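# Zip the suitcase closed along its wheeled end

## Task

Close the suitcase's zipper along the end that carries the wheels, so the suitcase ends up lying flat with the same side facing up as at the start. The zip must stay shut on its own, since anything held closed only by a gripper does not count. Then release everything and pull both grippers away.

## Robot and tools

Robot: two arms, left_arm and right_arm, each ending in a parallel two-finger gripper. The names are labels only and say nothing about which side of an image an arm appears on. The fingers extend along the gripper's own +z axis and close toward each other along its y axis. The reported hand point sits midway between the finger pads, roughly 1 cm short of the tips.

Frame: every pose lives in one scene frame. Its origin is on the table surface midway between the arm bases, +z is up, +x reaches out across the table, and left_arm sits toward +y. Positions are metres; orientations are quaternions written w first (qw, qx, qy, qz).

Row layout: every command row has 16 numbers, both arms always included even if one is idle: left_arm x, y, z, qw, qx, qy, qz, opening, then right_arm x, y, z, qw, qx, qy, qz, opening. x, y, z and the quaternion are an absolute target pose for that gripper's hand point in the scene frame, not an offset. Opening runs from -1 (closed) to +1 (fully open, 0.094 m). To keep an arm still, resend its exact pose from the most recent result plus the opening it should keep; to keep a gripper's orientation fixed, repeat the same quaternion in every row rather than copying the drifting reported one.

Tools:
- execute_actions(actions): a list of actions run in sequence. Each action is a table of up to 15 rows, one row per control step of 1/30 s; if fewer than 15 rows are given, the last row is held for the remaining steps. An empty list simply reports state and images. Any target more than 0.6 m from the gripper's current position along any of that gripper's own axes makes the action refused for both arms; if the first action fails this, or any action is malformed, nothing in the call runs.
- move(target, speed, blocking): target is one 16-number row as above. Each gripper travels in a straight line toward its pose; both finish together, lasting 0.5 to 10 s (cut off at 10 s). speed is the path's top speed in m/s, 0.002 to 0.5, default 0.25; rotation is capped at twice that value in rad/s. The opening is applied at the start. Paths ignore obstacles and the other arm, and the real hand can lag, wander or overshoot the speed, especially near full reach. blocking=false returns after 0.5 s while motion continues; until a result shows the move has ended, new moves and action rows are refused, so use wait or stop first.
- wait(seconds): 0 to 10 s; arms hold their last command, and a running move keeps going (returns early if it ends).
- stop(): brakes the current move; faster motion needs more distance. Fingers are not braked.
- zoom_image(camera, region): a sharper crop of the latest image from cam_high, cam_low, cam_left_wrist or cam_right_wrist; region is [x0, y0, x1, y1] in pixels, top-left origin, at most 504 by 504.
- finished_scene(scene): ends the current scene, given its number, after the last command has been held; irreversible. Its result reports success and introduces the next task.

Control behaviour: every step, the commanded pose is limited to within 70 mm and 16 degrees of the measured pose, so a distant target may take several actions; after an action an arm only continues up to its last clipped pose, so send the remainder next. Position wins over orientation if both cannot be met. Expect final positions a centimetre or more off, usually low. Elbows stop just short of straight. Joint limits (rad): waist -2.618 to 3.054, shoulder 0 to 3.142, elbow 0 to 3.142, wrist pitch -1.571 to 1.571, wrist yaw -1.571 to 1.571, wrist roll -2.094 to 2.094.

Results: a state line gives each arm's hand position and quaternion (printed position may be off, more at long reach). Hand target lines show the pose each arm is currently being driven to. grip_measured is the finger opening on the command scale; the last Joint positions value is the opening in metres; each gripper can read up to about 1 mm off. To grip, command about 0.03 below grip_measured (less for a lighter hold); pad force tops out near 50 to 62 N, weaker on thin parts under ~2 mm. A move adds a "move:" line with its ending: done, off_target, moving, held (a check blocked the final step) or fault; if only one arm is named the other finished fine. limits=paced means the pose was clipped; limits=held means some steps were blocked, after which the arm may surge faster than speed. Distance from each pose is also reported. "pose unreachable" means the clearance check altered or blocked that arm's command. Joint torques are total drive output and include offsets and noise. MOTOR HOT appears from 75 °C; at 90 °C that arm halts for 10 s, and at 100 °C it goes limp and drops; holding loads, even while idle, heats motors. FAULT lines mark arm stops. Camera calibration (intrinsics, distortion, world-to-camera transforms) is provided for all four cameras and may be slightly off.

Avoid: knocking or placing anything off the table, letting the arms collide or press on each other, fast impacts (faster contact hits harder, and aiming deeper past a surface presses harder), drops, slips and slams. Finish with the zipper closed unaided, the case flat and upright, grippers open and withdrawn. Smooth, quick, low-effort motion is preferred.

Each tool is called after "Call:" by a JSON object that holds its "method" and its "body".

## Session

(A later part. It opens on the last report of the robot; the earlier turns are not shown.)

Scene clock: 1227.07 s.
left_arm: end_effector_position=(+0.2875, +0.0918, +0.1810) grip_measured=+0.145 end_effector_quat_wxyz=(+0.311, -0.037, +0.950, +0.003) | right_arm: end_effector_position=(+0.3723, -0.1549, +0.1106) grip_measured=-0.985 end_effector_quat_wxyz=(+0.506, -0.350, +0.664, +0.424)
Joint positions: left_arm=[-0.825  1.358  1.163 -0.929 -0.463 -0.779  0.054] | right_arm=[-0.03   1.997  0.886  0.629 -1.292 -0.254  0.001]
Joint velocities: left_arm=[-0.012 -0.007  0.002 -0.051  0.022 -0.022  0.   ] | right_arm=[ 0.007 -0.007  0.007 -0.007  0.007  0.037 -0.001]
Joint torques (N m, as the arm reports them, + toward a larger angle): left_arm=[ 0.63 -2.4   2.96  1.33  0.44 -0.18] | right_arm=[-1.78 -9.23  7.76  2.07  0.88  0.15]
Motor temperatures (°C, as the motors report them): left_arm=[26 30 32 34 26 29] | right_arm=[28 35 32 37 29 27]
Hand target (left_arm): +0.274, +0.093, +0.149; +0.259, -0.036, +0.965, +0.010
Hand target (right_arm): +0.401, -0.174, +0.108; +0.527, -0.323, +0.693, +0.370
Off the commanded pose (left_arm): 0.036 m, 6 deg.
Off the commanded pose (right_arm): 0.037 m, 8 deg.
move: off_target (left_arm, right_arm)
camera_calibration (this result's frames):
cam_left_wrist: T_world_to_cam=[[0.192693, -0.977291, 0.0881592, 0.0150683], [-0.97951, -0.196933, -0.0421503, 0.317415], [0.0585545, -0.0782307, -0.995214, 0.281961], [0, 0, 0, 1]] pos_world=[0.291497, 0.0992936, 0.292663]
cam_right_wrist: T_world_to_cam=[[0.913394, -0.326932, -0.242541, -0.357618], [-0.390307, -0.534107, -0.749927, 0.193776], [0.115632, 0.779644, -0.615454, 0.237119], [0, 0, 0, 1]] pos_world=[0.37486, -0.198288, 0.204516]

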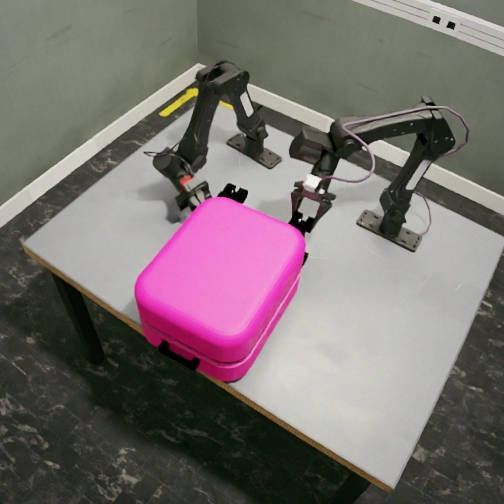

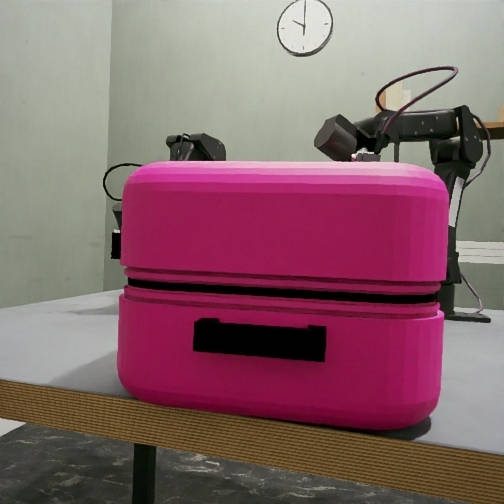

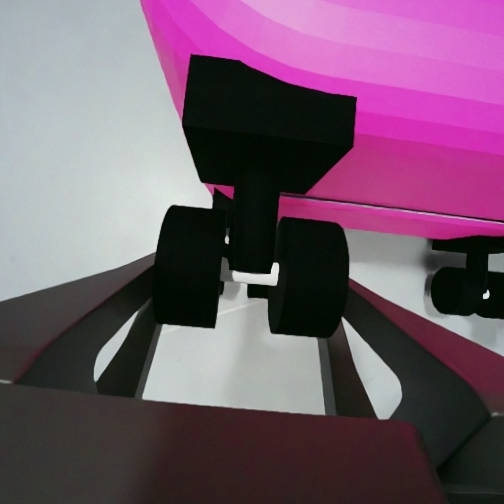

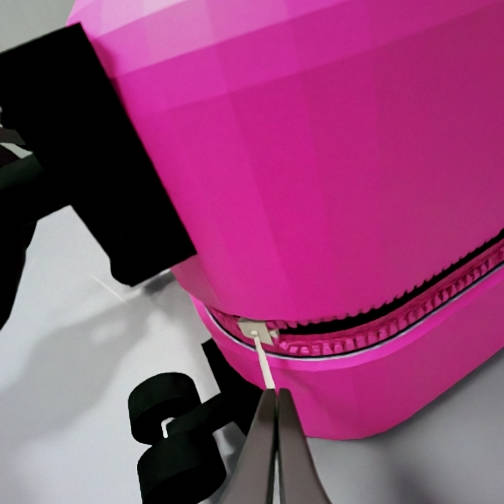

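Call:
{"method": "execute_actions", "body": {"actions": [[[0.283,0.092,0.170,0.28,-0.035,0.959,0.005,0.07,0.385,-0.162,0.110,0.515,-0.340,0.675,0.405,-1],[0.283,0.092,0.170,0.28,-0.035,0.959,0.005,0.07,0.385,-0.162,0.110,0.515,-0.340,0.675,0.405,-1],[0.283,0.092,0.170,0.28,-0.035,0.959,0.005,0.07,0.385,-0.162,0.110,0.515,-0.340,0.675,0.405,-1],[0.283,0.092,0.170,0.28,-0.035,0.959,0.005,0.07,0.378,-0.158,0.112,0.508,-0.348,0.666,0.420,-1],[0.283,0.092,0.170,0.28,-0.035,0.959,0.005,0.07,0.378,-0.158,0.112,0.508,-0.348,0.666,0.420,-1],[0.283,0.092,0.170,0.28,-0.035,0.959,0.005,0.07,0.378,-0.158,0.112,0.508,-0.348,0.666,0.420,-1],[0.287,0.092,0.183,0.28,-0.035,0.959,0.005,0.07,0.378,-0.158,0.112,0.508,-0.348,0.666,0.420,-1],[0.287,0.092,0.183,0.28,-0.035,0.959,0.005,0.07,0.378,-0.158,0.112,0.508,-0.348,0.666,0.420,-1],[0.287,0.092,0.183,0.28,-0.035,0.959,0.005,0.07,0.378,-0.158,0.112,0.508,-0.348,0.666,0.420,-1],[0.287,0.092,0.183,0.28,-0.035,0.959,0.005,0.55,0.378,-0.158,0.112,0.508,-0.348,0.666,0.420,-1]]]}}

Call:
{"method": "move", "body": {"target": [0.275,0.085,0.255,0.2586,-0.0337,0.9653,0.009,0.55,0.378,-0.158,0.112,0.508,-0.348,0.666,0.420,-1], "speed": 0.2}}

Call:
{"method": "move", "body": {"target": [0.285,-0.105,0.255,0.2586,-0.0337,0.9653,0.009,0.55,0.378,-0.158,0.112,0.508,-0.348,0.666,0.420,-1], "speed": 0.2}}

Scene clock: 1286.20 s.
left_arm: end_effector_position=(+0.2863, +0.0903, +0.1813) grip_measured=+0.548 end_effector_quat_wxyz=(+0.288, -0.036, +0.957, +0.001) | right_arm: end_effector_position=(+0.3679, -0.1530, +0.1112) grip_measured=-0.985 end_effector_quat_wxyz=(+0.499, -0.352, +0.660, +0.437)
Joint positions: left_arm=[-0.81   1.383  1.207 -0.977 -0.422 -0.779  0.073] | right_arm=[-0.03   1.997  0.886  0.614 -1.317 -0.254  0.001]
Joint velocities: left_arm=[-0.027  0.002 -0.002 -0.007  0.051 -0.051  0.001] | right_arm=[ 0.012  0.007  0.017  0.022 -0.007 -0.022  0.   ]
Joint torques (N m, as the arm reports them, + toward a larger angle): left_arm=[ 0.75 -3.99  9.25  1.18 -0.18  0.09] | right_arm=[ -0.58 -10.02   6.22   2.     0.03   0.  ]
Motor temperatures (°C, as the motors report them): left_arm=[26 30 32 33 26 29] | right_arm=[28 36 33 37 30 27]
Hand target (left_arm): +0.287, +0.092, +0.183; +0.281, -0.035, +0.959, +0.005
Hand target (right_arm): +0.378, -0.158, +0.112; +0.508, -0.348, +0.666, +0.420
Off the commanded pose (left_arm): 0.002 m, 1 deg.
Off the commanded pose (right_arm): 0.011 m, 2 deg.
camera_calibration (this result's frames):
cam_left_wrist: T_world_to_cam=[[0.1941, -0.977411, 0.0836285, 0.0142129], [-0.980918, -0.194355, 0.00515358, 0.307533], [0.0112165, -0.083033, -0.996484, 0.296459], [0, 0, 0, 1]] pos_world=[0.295581, 0.0982784, 0.292643]
cam_right_wrist: T_world_to_cam=[[0.917116, -0.302813, -0.259235, -0.348649], [-0.388383, -0.532354, -0.752169, 0.193367], [0.0897614, 0.790508, -0.605838, 0.246576], [0, 0, 0, 1]] pos_world=[0.372719, -0.197556, 0.204448]

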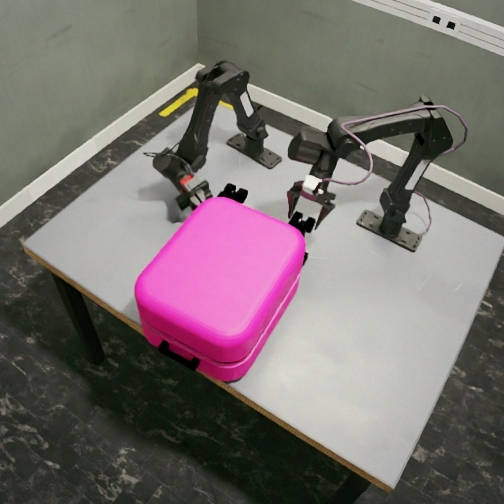

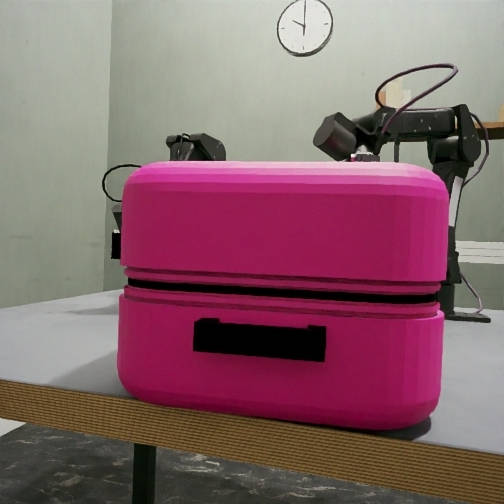

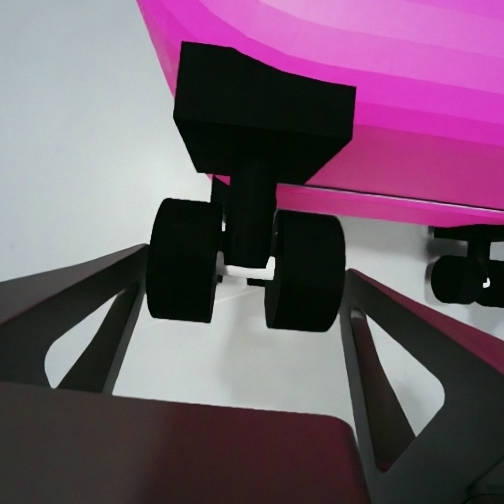

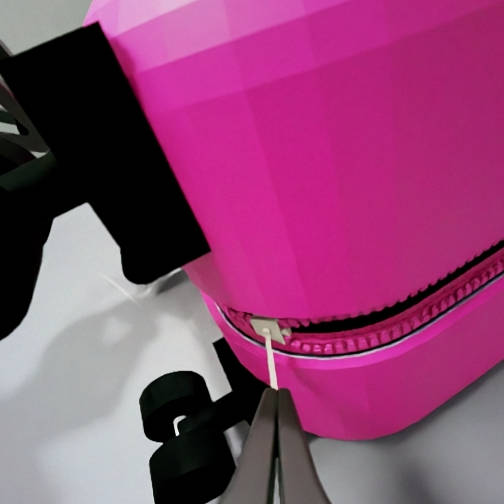

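Scene clock: 1287.33 s.
left_arm: end_effector_position=(+0.2777, +0.0872, +0.2530) grip_measured=+0.549 end_effector_quat_wxyz=(+0.263, -0.035, +0.964, +0.008) | right_arm: end_effector_position=(+0.3668, -0.1525, +0.1115) grip_measured=-0.985 end_effector_quat_wxyz=(+0.498, -0.352, +0.659, +0.440)
Joint positions: left_arm=[-0.825  1.473  1.602 -1.339 -0.4   -0.808  0.073] | right_arm=[-0.03   1.997  0.886  0.611 -1.323 -0.254  0.001]
Joint velocities: left_arm=[-0.002 -0.007 -0.002  0.022 -0.037  0.066  0.001] | right_arm=[-0.017  0.002  0.007  0.007  0.037 -0.051 -0.   ]
Joint torques (N m, as the arm reports them, + toward a larger angle): left_arm=[-0.72 -4.56  8.34  1.11 -0.15 -0.08] | right_arm=[ -0.59 -10.04   6.15   2.03   0.08   0.01]
Motor temperatures (°C, as the motors report them): left_arm=[26 30 32 33 26 29] | right_arm=[28 36 33 37 30 27]
Hand target (left_arm): +0.275, +0.085, +0.255; +0.258, -0.034, +0.965, +0.009
Hand target (right_arm): +0.378, -0.158, +0.112; +0.508, -0.348, +0.666, +0.420
Off the commanded pose (left_arm): 0.004 m, 1 deg.
Off the commanded pose (right_arm): 0.012 m, 3 deg.
move: off_target (right_arm)
camera_calibration (this result's frames):
cam_left_wrist: T_world_to_cam=[[0.199376, -0.977992, 0.0614926, 0.0109966], [-0.979014, -0.196095, 0.0554883, 0.285026], [-0.0422087, -0.0712651, -0.996564, 0.381514], [0, 0, 0, 1]] pos_world=[0.292955, 0.0938354, 0.363711]
cam_right_wrist: T_world_to_cam=[[0.918147, -0.296674, -0.262661, -0.346506], [-0.387303, -0.531937, -0.75302, 0.193109], [0.0836819, 0.793112, -0.603299, 0.248807], [0, 0, 0, 1]] pos_world=[0.372114, -0.197409, 0.204506]

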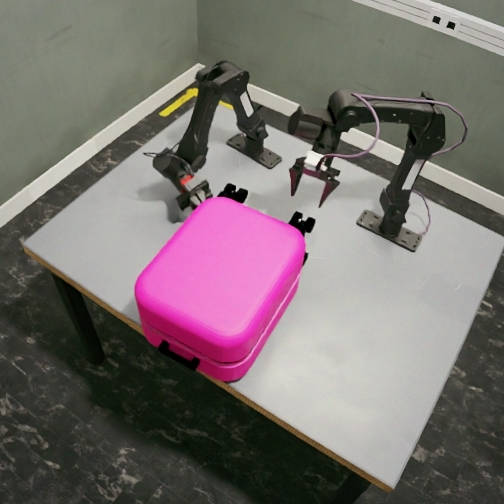

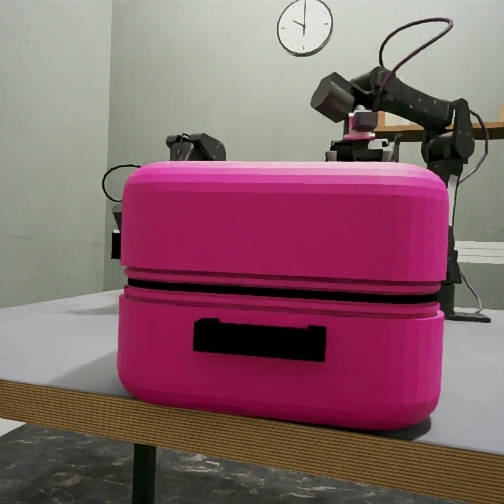

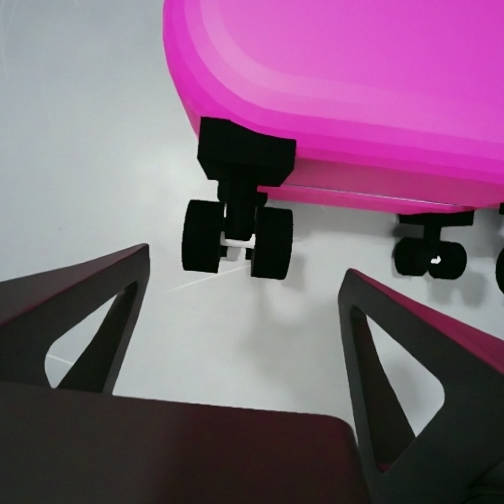

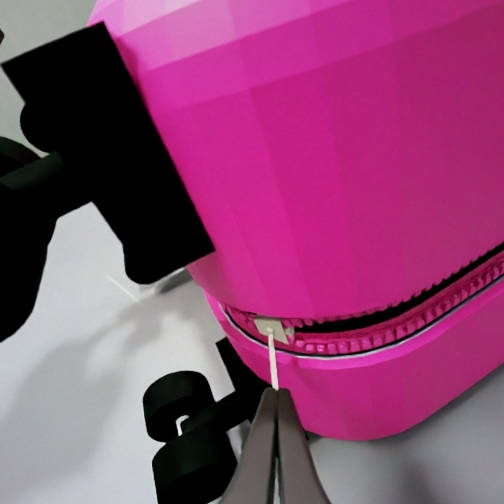

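Scene clock: 1288.80 s.
left_arm: end_effector_position=(+0.2854, -0.1084, +0.2489) grip_measured=+0.549 end_effector_quat_wxyz=(+0.272, -0.019, +0.961, -0.034) | right_arm: end_effector_position=(+0.3667, -0.1525, +0.1112) grip_measured=-0.985 end_effector_quat_wxyz=(+0.497, -0.351, +0.660, +0.440)
Joint positions: left_arm=[-1.128  2.158  2.452 -1.544 -0.461 -1.075  0.073] | right_arm=[-0.03   1.997  0.886  0.609 -1.323 -0.254  0.001]
Joint velocities: left_arm=[ 0.007 -0.017  0.007 -0.022 -0.007 -0.037  0.001] | right_arm=[-0.002 -0.012  0.002 -0.007 -0.007 -0.037  0.   ]
Joint torques (N m, as the arm reports them, + toward a larger angle): left_arm=[ -0.38 -10.65   8.08   1.    -0.42  -0.08] | right_arm=[ -0.62 -10.03   6.17   2.05   0.08   0.01]
Motor temperatures (°C, as the motors report them): left_arm=[26 30 32 33 26 29] | right_arm=[28 37 33 37 30 27]
Hand target (left_arm): +0.286, -0.104, +0.255; +0.281, -0.023, +0.959, -0.029
Hand target (right_arm): +0.378, -0.158, +0.112; +0.508, -0.348, +0.666, +0.420
Off the commanded pose (left_arm): 0.007 m, 5 deg.
Off the commanded pose (right_arm): 0.013 m, 3 deg.
joint sent to its limit (left arm) — the command would take joint 4 (wrist pitch) past its lower limit, so that joint was sent only as far as its limit.
move: off_target (left_arm, right_arm)
camera_calibration (this result's frames):
cam_left_wrist: T_world_to_cam=[[0.144329, -0.980126, 0.136095, -0.1846], [-0.98919, -0.139303, 0.0458086, 0.265889], [-0.0259397, -0.141235, -0.989636, 0.349937], [0, 0, 0, 1]] pos_world=[0.298735, -0.0944689, 0.359254]
cam_right_wrist: T_world_to_cam=[[0.917549, -0.29659, -0.264836, -0.345972], [-0.389009, -0.531699, -0.752308, 0.193481], [0.0823143, 0.793303, -0.603236, 0.249189], [0, 0, 0, 1]] pos_world=[0.372201, -0.197421, 0.204251]

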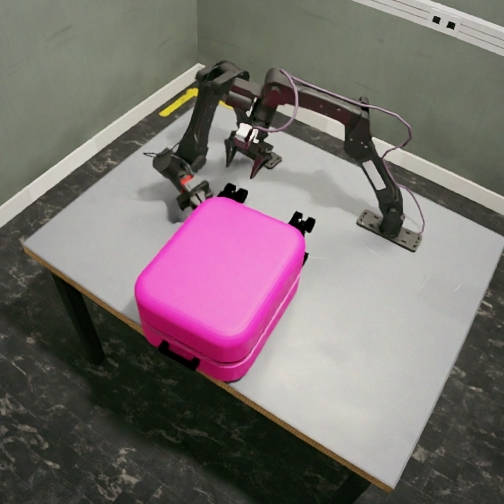

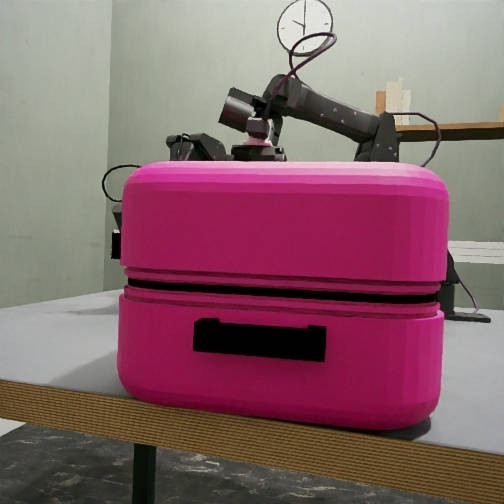

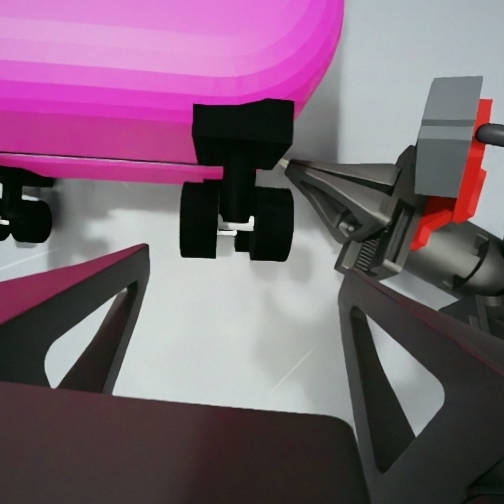

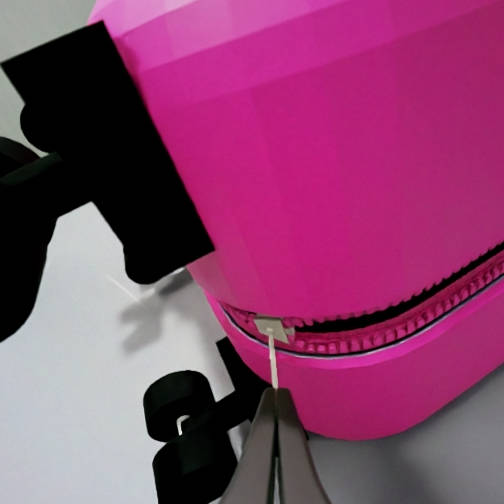

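Call:
{"method": "move", "body": {"target": [0.301,-0.106,0.188,0.2584,-0.0539,0.9644,0.0144,0.55,0.378,-0.158,0.112,0.508,-0.348,0.666,0.420,-1], "speed": 0.12}}

Scene clock: 1316.83 s.
left_arm: end_effector_position=(+0.2942, -0.1087, +0.1879) grip_measured=+0.549 end_effector_quat_wxyz=(+0.248, -0.044, +0.968, +0.013) | right_arm: end_effector_position=(+0.3667, -0.1525, +0.1112) grip_measured=-0.985 end_effector_quat_wxyz=(+0.497, -0.351, +0.660, +0.440)
Joint positions: left_arm=[-1.111  2.208  2.3   -1.462 -0.462 -1.138  0.073] | right_arm=[-0.03   1.997  0.886  0.609 -1.323 -0.254  0.001]
Joint velocities: left_arm=[ 0.022 -0.002  0.002  0.081 -0.051  0.022  0.   ] | right_arm=[-0.012 -0.007 -0.002  0.037  0.022  0.051 -0.001]
Joint torques (N m, as the arm reports them, + toward a larger angle): left_arm=[  0.56 -11.51   5.75   1.16  -0.44  -0.1 ] | right_arm=[ -0.61 -10.06   6.17   2.06   0.09   0.01]
Motor temperatures (°C, as the motors report them): left_arm=[26 34 34 32 26 29] | right_arm=[28 37 32 37 29 27]
Hand target (left_arm): +0.301, -0.106, +0.188; +0.258, -0.055, +0.964, +0.015
Hand target (right_arm): +0.378, -0.158, +0.112; +0.508, -0.348, +0.666, +0.420
Off the commanded pose (left_arm): 0.007 m, 2 deg.
Off the commanded pose (right_arm): 0.013 m, 3 deg.
move: off_target (right_arm)
camera_calibration (this result's frames):
cam_left_wrist: T_world_to_cam=[[0.218977, -0.97437, 0.0515014, -0.183344], [-0.973085, -0.214195, 0.0850083, 0.257099], [-0.0717982, -0.0687301, -0.995048, 0.31212], [0, 0, 0, 1]] pos_world=[0.312737, -0.102124, 0.298161]
cam_right_wrist: T_world_to_cam=[[0.917449, -0.296576, -0.265198, -0.345883], [-0.389294, -0.531659, -0.752189, 0.193543], [0.0820864, 0.793335, -0.603226, 0.249252], [0, 0, 0, 1]] pos_world=[0.372215, -0.197423, 0.204209]

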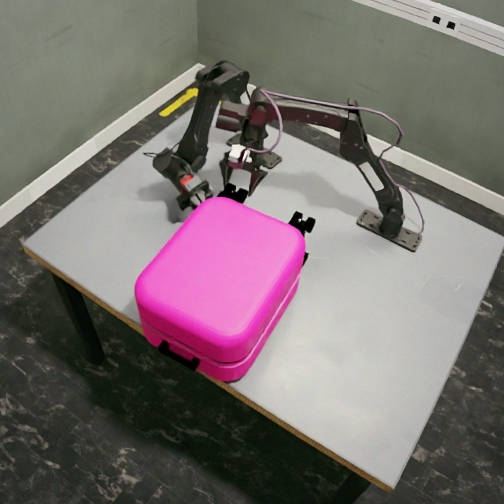

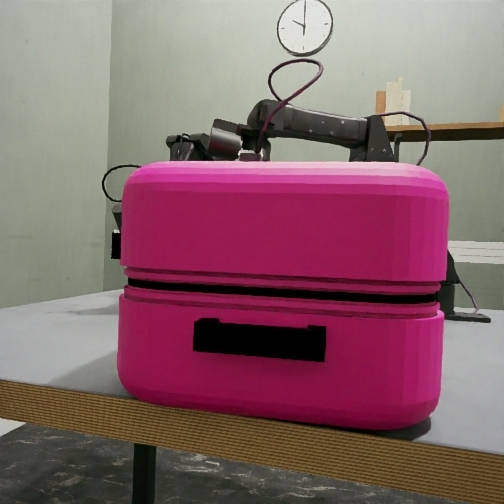

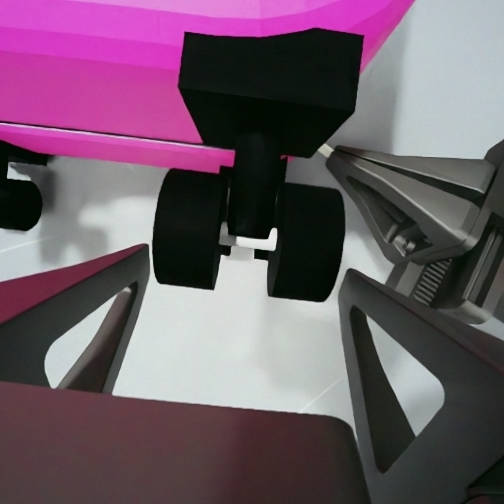

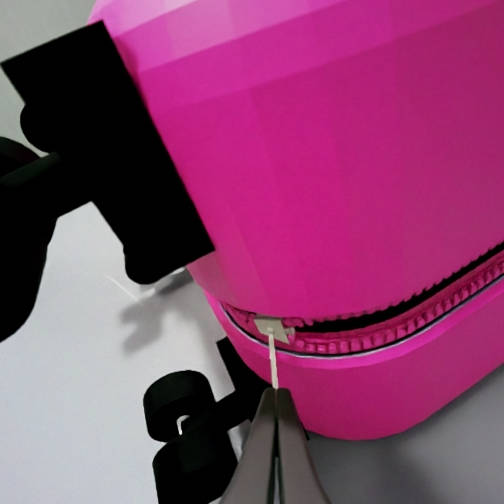

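Call:
{"method": "execute_actions", "body": {"actions": [[[0.314,-0.106,0.183,0.2584,-0.0539,0.9644,0.0144,0.55,0.378,-0.158,0.112,0.508,-0.348,0.666,0.420,-1]],[[0.314,-0.106,0.183,0.2584,-0.0539,0.9644,0.0144,0.07,0.378,-0.158,0.112,0.508,-0.348,0.666,0.420,-1]]]}}

Scene clock: 1320.87 s.
left_arm: end_effector_position=(+0.3088, -0.1054, +0.1886) grip_measured=+0.144 end_effector_quat_wxyz=(+0.253, -0.057, +0.966, +0.006) | right_arm: end_effector_position=(+0.3668, -0.1526, +0.1111) grip_measured=-0.985 end_effector_quat_wxyz=(+0.497, -0.351, +0.660, +0.440)
Joint positions: left_arm=[-1.08   2.21   2.3   -1.434 -0.462 -1.127  0.054] | right_arm=[-0.03   1.997  0.886  0.609 -1.323 -0.254  0.001]
Joint velocities: left_arm=[-0.012  0.002 -0.012  0.022 -0.022 -0.022 -0.001] | right_arm=[-0.012 -0.007 -0.002 -0.066 -0.066  0.022  0.   ]
Joint torques (N m, as the arm reports them, + toward a larger angle): left_arm=[  0.15 -10.23   6.77   1.14  -0.38   0.06] | right_arm=[ -0.6  -10.05   6.17   2.05   0.07   0.01]
Motor temperatures (°C, as the motors report them): left_arm=[26 35 33 32 26 29] | right_arm=[28 37 32 37 29 27]
Hand target (left_arm): +0.314, -0.106, +0.183; +0.258, -0.054, +0.964, +0.014
Hand target (right_arm): +0.378, -0.158, +0.112; +0.508, -0.348, +0.666, +0.420
Off the commanded pose (left_arm): 0.008 m, 1 deg.
Off the commanded pose (right_arm): 0.012 m, 3 deg.
camera_calibration (this result's frames):
cam_left_wrist: T_world_to_cam=[[0.239784, -0.968094, 0.07279, -0.193169], [-0.969087, -0.234194, 0.0776176, 0.270053], [-0.0580941, -0.0891513, -0.994322, 0.307557], [0, 0, 0, 1]] pos_world=[0.325891, -0.0963419, 0.298911]
cam_right_wrist: T_world_to_cam=[[0.917237, -0.297286, -0.265137, -0.346053], [-0.389687, -0.531672, -0.751976, 0.193631], [0.0825862, 0.793061, -0.603518, 0.249051], [0, 0, 0, 1]] pos_world=[0.3723, -0.197442, 0.204161]

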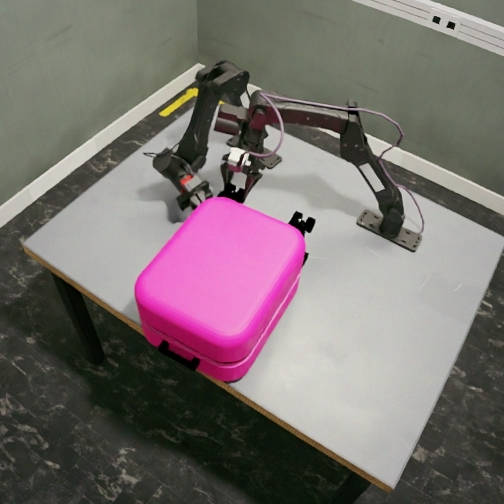

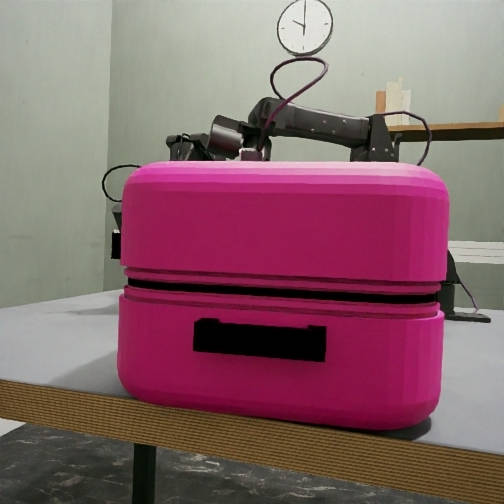

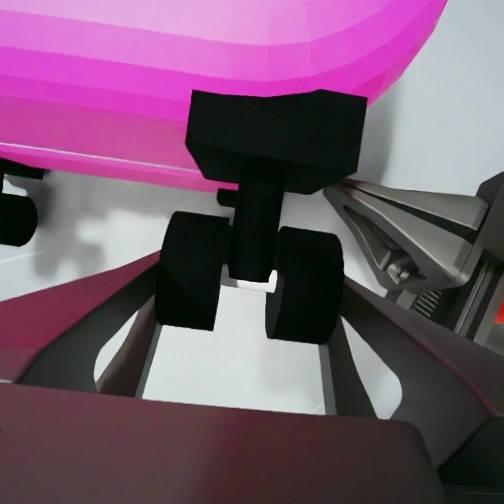

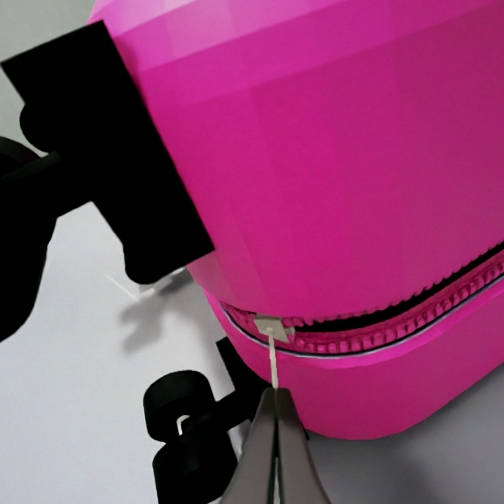

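Call:
{"method": "move", "body": {"target": [0.296,-0.106,0.168,0.2584,-0.0539,0.9644,0.0144,0.07,0.402,-0.174,0.108,0.5266,-0.3237,0.6943,0.3687,-1], "speed": 0.04}}

Scene clock: 1332.13 s.
left_arm: end_effector_position=(+0.3087, -0.1056, +0.1875) grip_measured=+0.144 end_effector_quat_wxyz=(+0.282, -0.056, +0.958, +0.002) | right_arm: end_effector_position=(+0.3706, -0.1543, +0.1089) grip_measured=-0.985 end_effector_quat_wxyz=(+0.499, -0.346, +0.667, +0.430)
Joint positions: left_arm=[-1.099  2.156  2.183 -1.341 -0.516 -1.132  0.054] | right_arm=[-0.03   1.997  0.886  0.609 -1.296 -0.254  0.001]
Joint velocities: left_arm=[-0.012 -0.002 -0.007 -0.037 -0.066  0.007  0.   ] | right_arm=[-0.002 -0.012  0.012 -0.022 -0.051  0.081 -0.   ]
Joint torques (N m, as the arm reports them, + toward a larger angle): left_arm=[ -1.11 -10.54   3.4    1.04   0.03  -0.26] | right_arm=[ -2.46 -10.5    7.23   2.15   0.87   0.06]
Motor temperatures (°C, as the motors report them): left_arm=[26 35 33 32 26 29] | right_arm=[28 37 32 37 29 27]
Hand target (left_arm): +0.296, -0.106, +0.168; +0.258, -0.054, +0.964, +0.016
Hand target (right_arm): +0.399, -0.176, +0.110; +0.527, -0.323, +0.693, +0.371
Off the commanded pose (left_arm): 0.023 m, 3 deg.
Off the commanded pose (right_arm): 0.037 m, 9 deg.
move: off_target (left_arm, right_arm)
camera_calibration (this result's frames):
cam_left_wrist: T_world_to_cam=[[0.233163, -0.968261, 0.090025, -0.194419], [-0.972436, -0.232339, 0.0196746, 0.282052], [0.00186622, -0.0921309, -0.995745, 0.287884], [0, 0, 0, 1]] pos_world=[0.319071, -0.0961932, 0.298612]
cam_right_wrist: T_world_to_cam=[[0.909519, -0.322027, -0.262819, -0.351883], [-0.403466, -0.531915, -0.744501, 0.196766], [0.099952, 0.783176, -0.613714, 0.241958], [0, 0, 0, 1]] pos_world=[0.375248, -0.198149, 0.202504]

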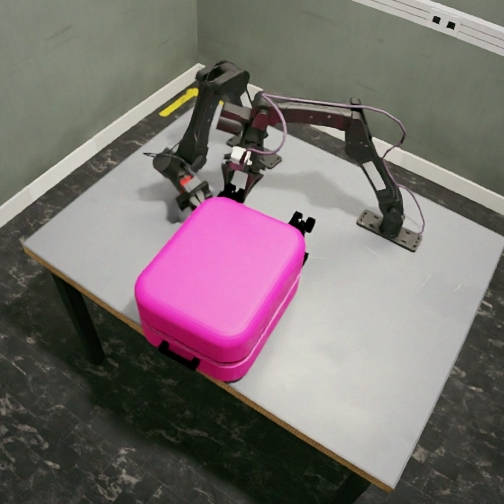

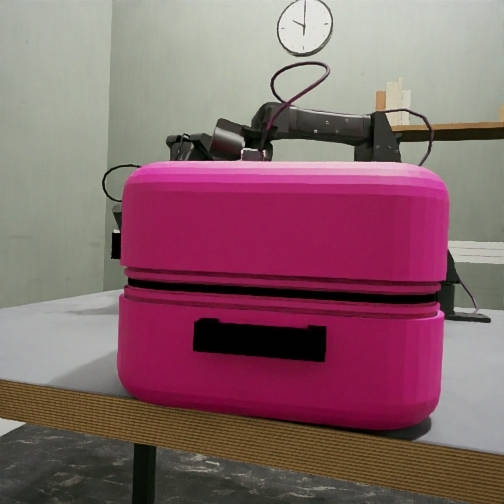

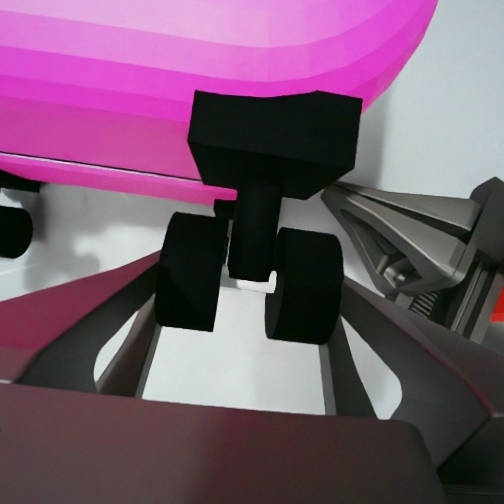

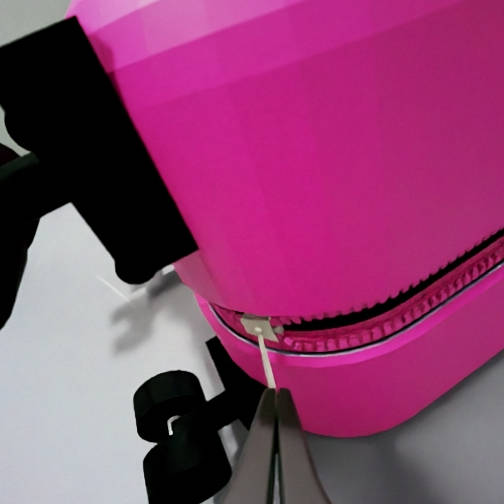

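Call:
{"method": "move", "body": {"target": [0.292,-0.106,0.165,0.2584,-0.0539,0.9644,0.0144,0.07,0.420,-0.180,0.108,0.5266,-0.3237,0.6943,0.3687,-1], "speed": 0.04}}

Scene clock: 1339.00 s.
left_arm: end_effector_position=(+0.3086, -0.1057, +0.1874) grip_measured=+0.144 end_effector_quat_wxyz=(+0.289, -0.056, +0.956, +0.002) | right_arm: end_effector_position=(+0.3842, -0.1631, +0.1109) grip_measured=-0.982 end_effector_quat_wxyz=(+0.497, -0.340, +0.669, +0.435)
Joint positions: left_arm=[-1.104  2.145  2.158 -1.32  -0.53  -1.133  0.054] | right_arm=[-0.048  2.031  0.96   0.545 -1.315 -0.262  0.001]
Joint velocities: left_arm=[ 0.007  0.007 -0.007  0.007 -0.007 -0.007 -0.001] | right_arm=[-0.002 -0.002 -0.007 -0.007 -0.022 -0.037 -0.001]
Joint torques (N m, as the arm reports them, + toward a larger angle): left_arm=[ -1.31 -10.41   3.31   0.95   0.14  -0.3 ] | right_arm=[-1.59 -9.84  8.33  2.24  0.95  0.01]
Motor temperatures (°C, as the motors report them): left_arm=[26 36 33 31 26 29] | right_arm=[28 37 32 37 30 27]
Hand target (left_arm): +0.292, -0.106, +0.166; +0.259, -0.055, +0.964, +0.016
Hand target (right_arm): +0.416, -0.183, +0.111; +0.527, -0.323, +0.693, +0.370
Off the commanded pose (left_arm): 0.028 m, 4 deg.
Off the commanded pose (right_arm): 0.040 m, 9 deg.
move: off_target (left_arm, right_arm)
camera_calibration (this result's frames):
cam_left_wrist: T_world_to_cam=[[0.231386, -0.968284, 0.0942643, -0.194754], [-0.972709, -0.231979, 0.00476809, 0.284857], [0.0172505, -0.0927951, -0.995536, 0.282957], [0, 0, 0, 1]] pos_world=[0.317265, -0.0962391, 0.298694]
cam_right_wrist: T_world_to_cam=[[0.905329, -0.320661, -0.278489, -0.362989], [-0.41453, -0.524435, -0.743729, 0.20448], [0.0924358, 0.788762, -0.60771, 0.251791], [0, 0, 0, 1]] pos_world=[0.390113, -0.207763, 0.204006]

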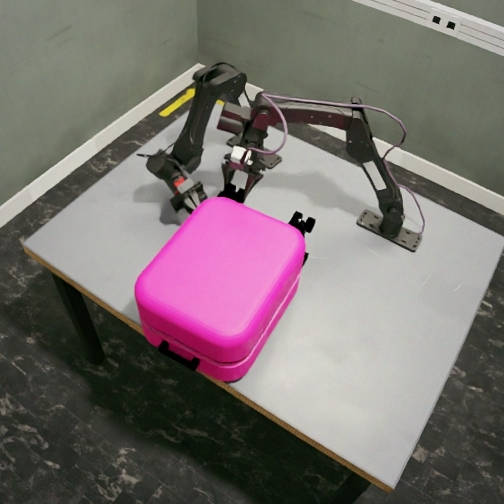

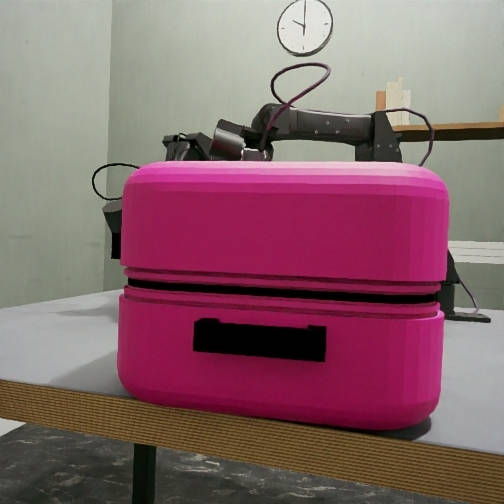

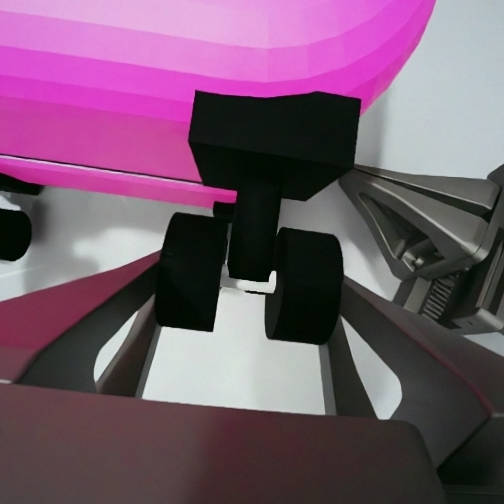

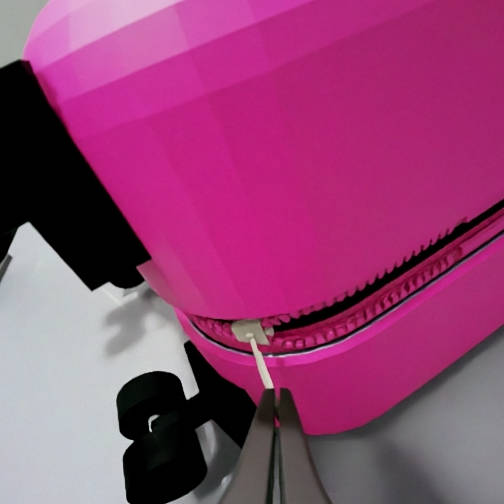

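Call:
{"method": "move", "body": {"target": [0.292,-0.106,0.165,0.2584,-0.0539,0.9644,0.0144,0.07,0.470,-0.186,0.108,0.5266,-0.3237,0.6943,0.3687,-1], "speed": 0.05}}

Scene clock: 1362.30 s.
left_arm: end_effector_position=(+0.3127, -0.1023, +0.1874) grip_measured=+0.144 end_effector_quat_wxyz=(+0.293, -0.060, +0.954, +0.005) | right_arm: end_effector_position=(+0.4422, -0.1705, +0.1122) grip_measured=-0.983 end_effector_quat_wxyz=(+0.510, -0.347, +0.667, +0.417)
Joint positions: left_arm=[-1.095  2.144  2.154 -1.317 -0.539 -1.131  0.054] | right_arm=[-0.041  2.179  1.215  0.483 -1.284 -0.259  0.001]
Joint velocities: left_arm=[-0.002  0.017 -0.007 -0.066  0.007 -0.007  0.   ] | right_arm=[-0.007  0.017 -0.007 -0.051 -0.007 -0.051 -0.001]
Joint torques (N m, as the arm reports them, + toward a larger angle): left_arm=[ -1.98 -10.4    3.4    0.91   0.22  -0.37] | right_arm=[ -1.36 -11.73   8.06   2.07   0.76   0.13]
Motor temperatures (°C, as the motors report them): left_arm=[27 36 32 31 26 29] | right_arm=[28 38 33 38 30 27]
Hand target (left_arm): +0.292, -0.105, +0.166; +0.259, -0.055, +0.964, +0.016
Hand target (right_arm): +0.467, -0.188, +0.109; +0.528, -0.323, +0.693, +0.370
Off the commanded pose (left_arm): 0.031 m, 4 deg.
Off the commanded pose (right_arm): 0.032 m, 7 deg.
move: off_target (left_arm, right_arm)
camera_calibration (this result's frames):
cam_left_wrist: T_world_to_cam=[[0.239537, -0.966669, 0.0904066, -0.194047], [-0.970563, -0.240823, -0.00342785, 0.289628], [0.0250856, -0.0869243, -0.995899, 0.281418], [0, 0, 0, 1]] pos_world=[0.320524, -0.0933681, 0.2988]
cam_right_wrist: T_world_to_cam=[[0.908456, -0.344249, -0.237067, -0.427577], [-0.396652, -0.531154, -0.748694, 0.217039], [0.131818, 0.774188, -0.619077, 0.234431], [0, 0, 0, 1]] pos_world=[0.443622, -0.213405, 0.206262]

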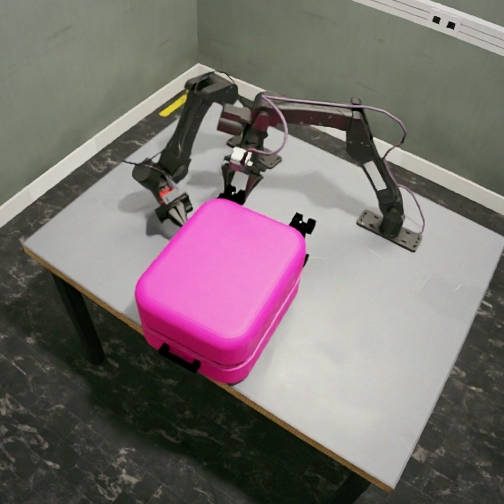

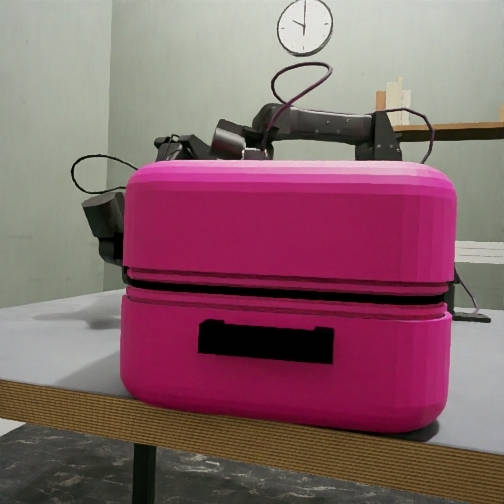

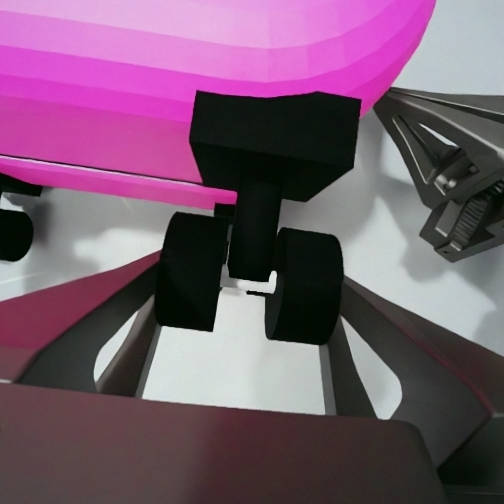

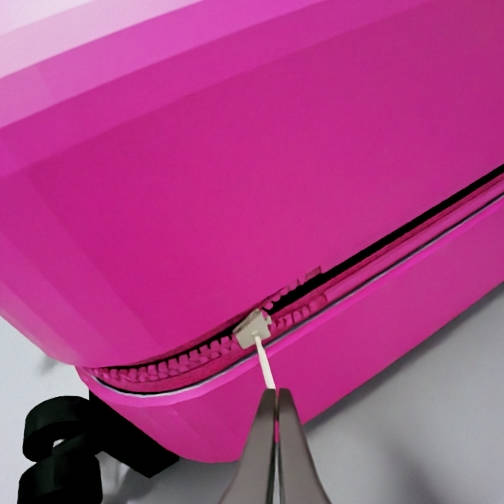

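Call:
{"method": "move", "body": {"target": [0.286,-0.108,0.163,0.2584,-0.0539,0.9644,0.0144,0.07,0.503,-0.183,0.108,0.5266,-0.3237,0.6943,0.3687,-1], "speed": 0.05}}

Scene clock: 1370.30 s.
left_arm: end_effector_position=(+0.3142, -0.1028, +0.1873) grip_measured=+0.144 end_effector_quat_wxyz=(+0.300, -0.062, +0.952, +0.006) | right_arm: end_effector_position=(+0.4649, -0.1673, +0.1117) grip_measured=-0.981 end_effector_quat_wxyz=(+0.498, -0.348, +0.662, +0.438)
Joint positions: left_arm=[-1.098  2.144  2.147 -1.306 -0.555 -1.136  0.054] | right_arm=[-0.031  2.269  1.37   0.404 -1.316 -0.244  0.001]
Joint velocities: left_arm=[ 0.007 -0.007 -0.007  0.007  0.007 -0.037 -0.001] | right_arm=[ 0.007  0.002 -0.007 -0.007 -0.007  0.037 -0.001]
Joint torques (N m, as the arm reports them, + toward a larger angle): left_arm=[ -2.91 -10.49   3.35   0.8    0.35  -0.43] | right_arm=[ -0.97 -12.8    8.91   2.28   1.17   0.13]
Motor temperatures (°C, as the motors report them): left_arm=[27 36 32 31 26 29] | right_arm=[28 38 34 38 30 27]
Hand target (left_arm): +0.287, -0.107, +0.164; +0.259, -0.055, +0.964, +0.017
Hand target (right_arm): +0.497, -0.186, +0.111; +0.527, -0.324, +0.693, +0.371
Off the commanded pose (left_arm): 0.038 m, 5 deg.
Off the commanded pose (right_arm): 0.041 m, 10 deg.
move: off_target (left_arm, right_arm)
camera_calibration (this result's frames):
cam_left_wrist: T_world_to_cam=[[0.243461, -0.96541, 0.0933241, -0.19656], [-0.969036, -0.246199, -0.0188616, 0.292756], [0.0411855, -0.0858423, -0.995457, 0.276188], [0, 0, 0, 1]] pos_world=[0.320171, -0.0939766, 0.298799]
cam_right_wrist: T_world_to_cam=[[0.914158, -0.305132, -0.26685, -0.439944], [-0.395705, -0.528939, -0.75076, 0.22756], [0.0879338, 0.791907, -0.604277, 0.250398], [0, 0, 0, 1]] pos_world=[0.470207, -0.212168, 0.204754]

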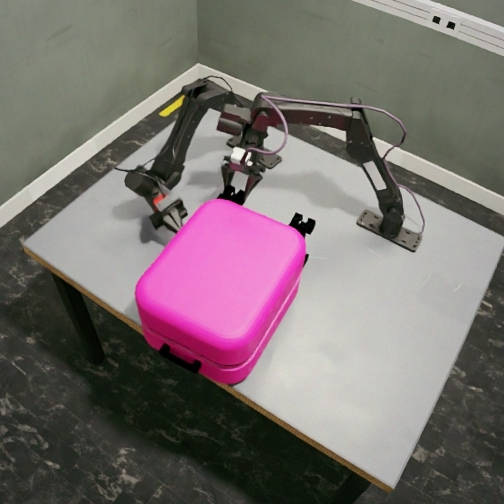

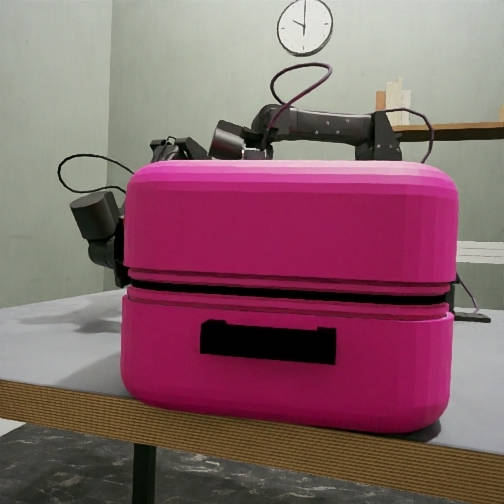

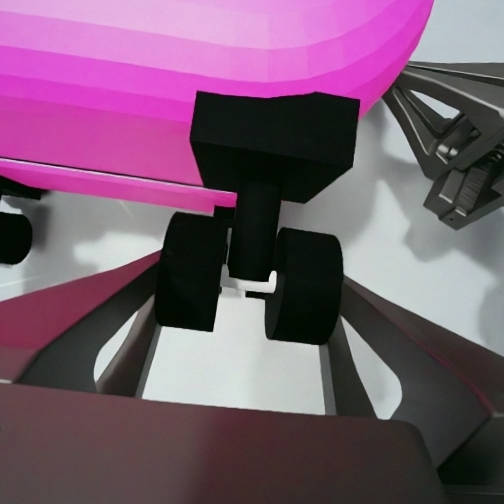

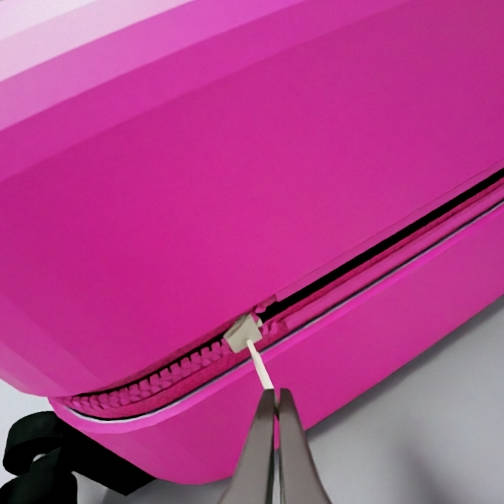

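Call:
{"method": "zoom_image", "body": {"camera": "cam_right_wrist", "region": [180, 260, 340, 420]}}

Region (180, 260, 340, 420) of cam_right_wrist's 504x504 image, scaled by 3.150, with more detail than that image has.

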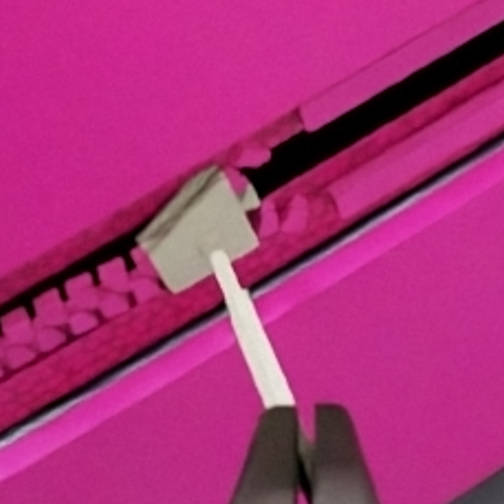

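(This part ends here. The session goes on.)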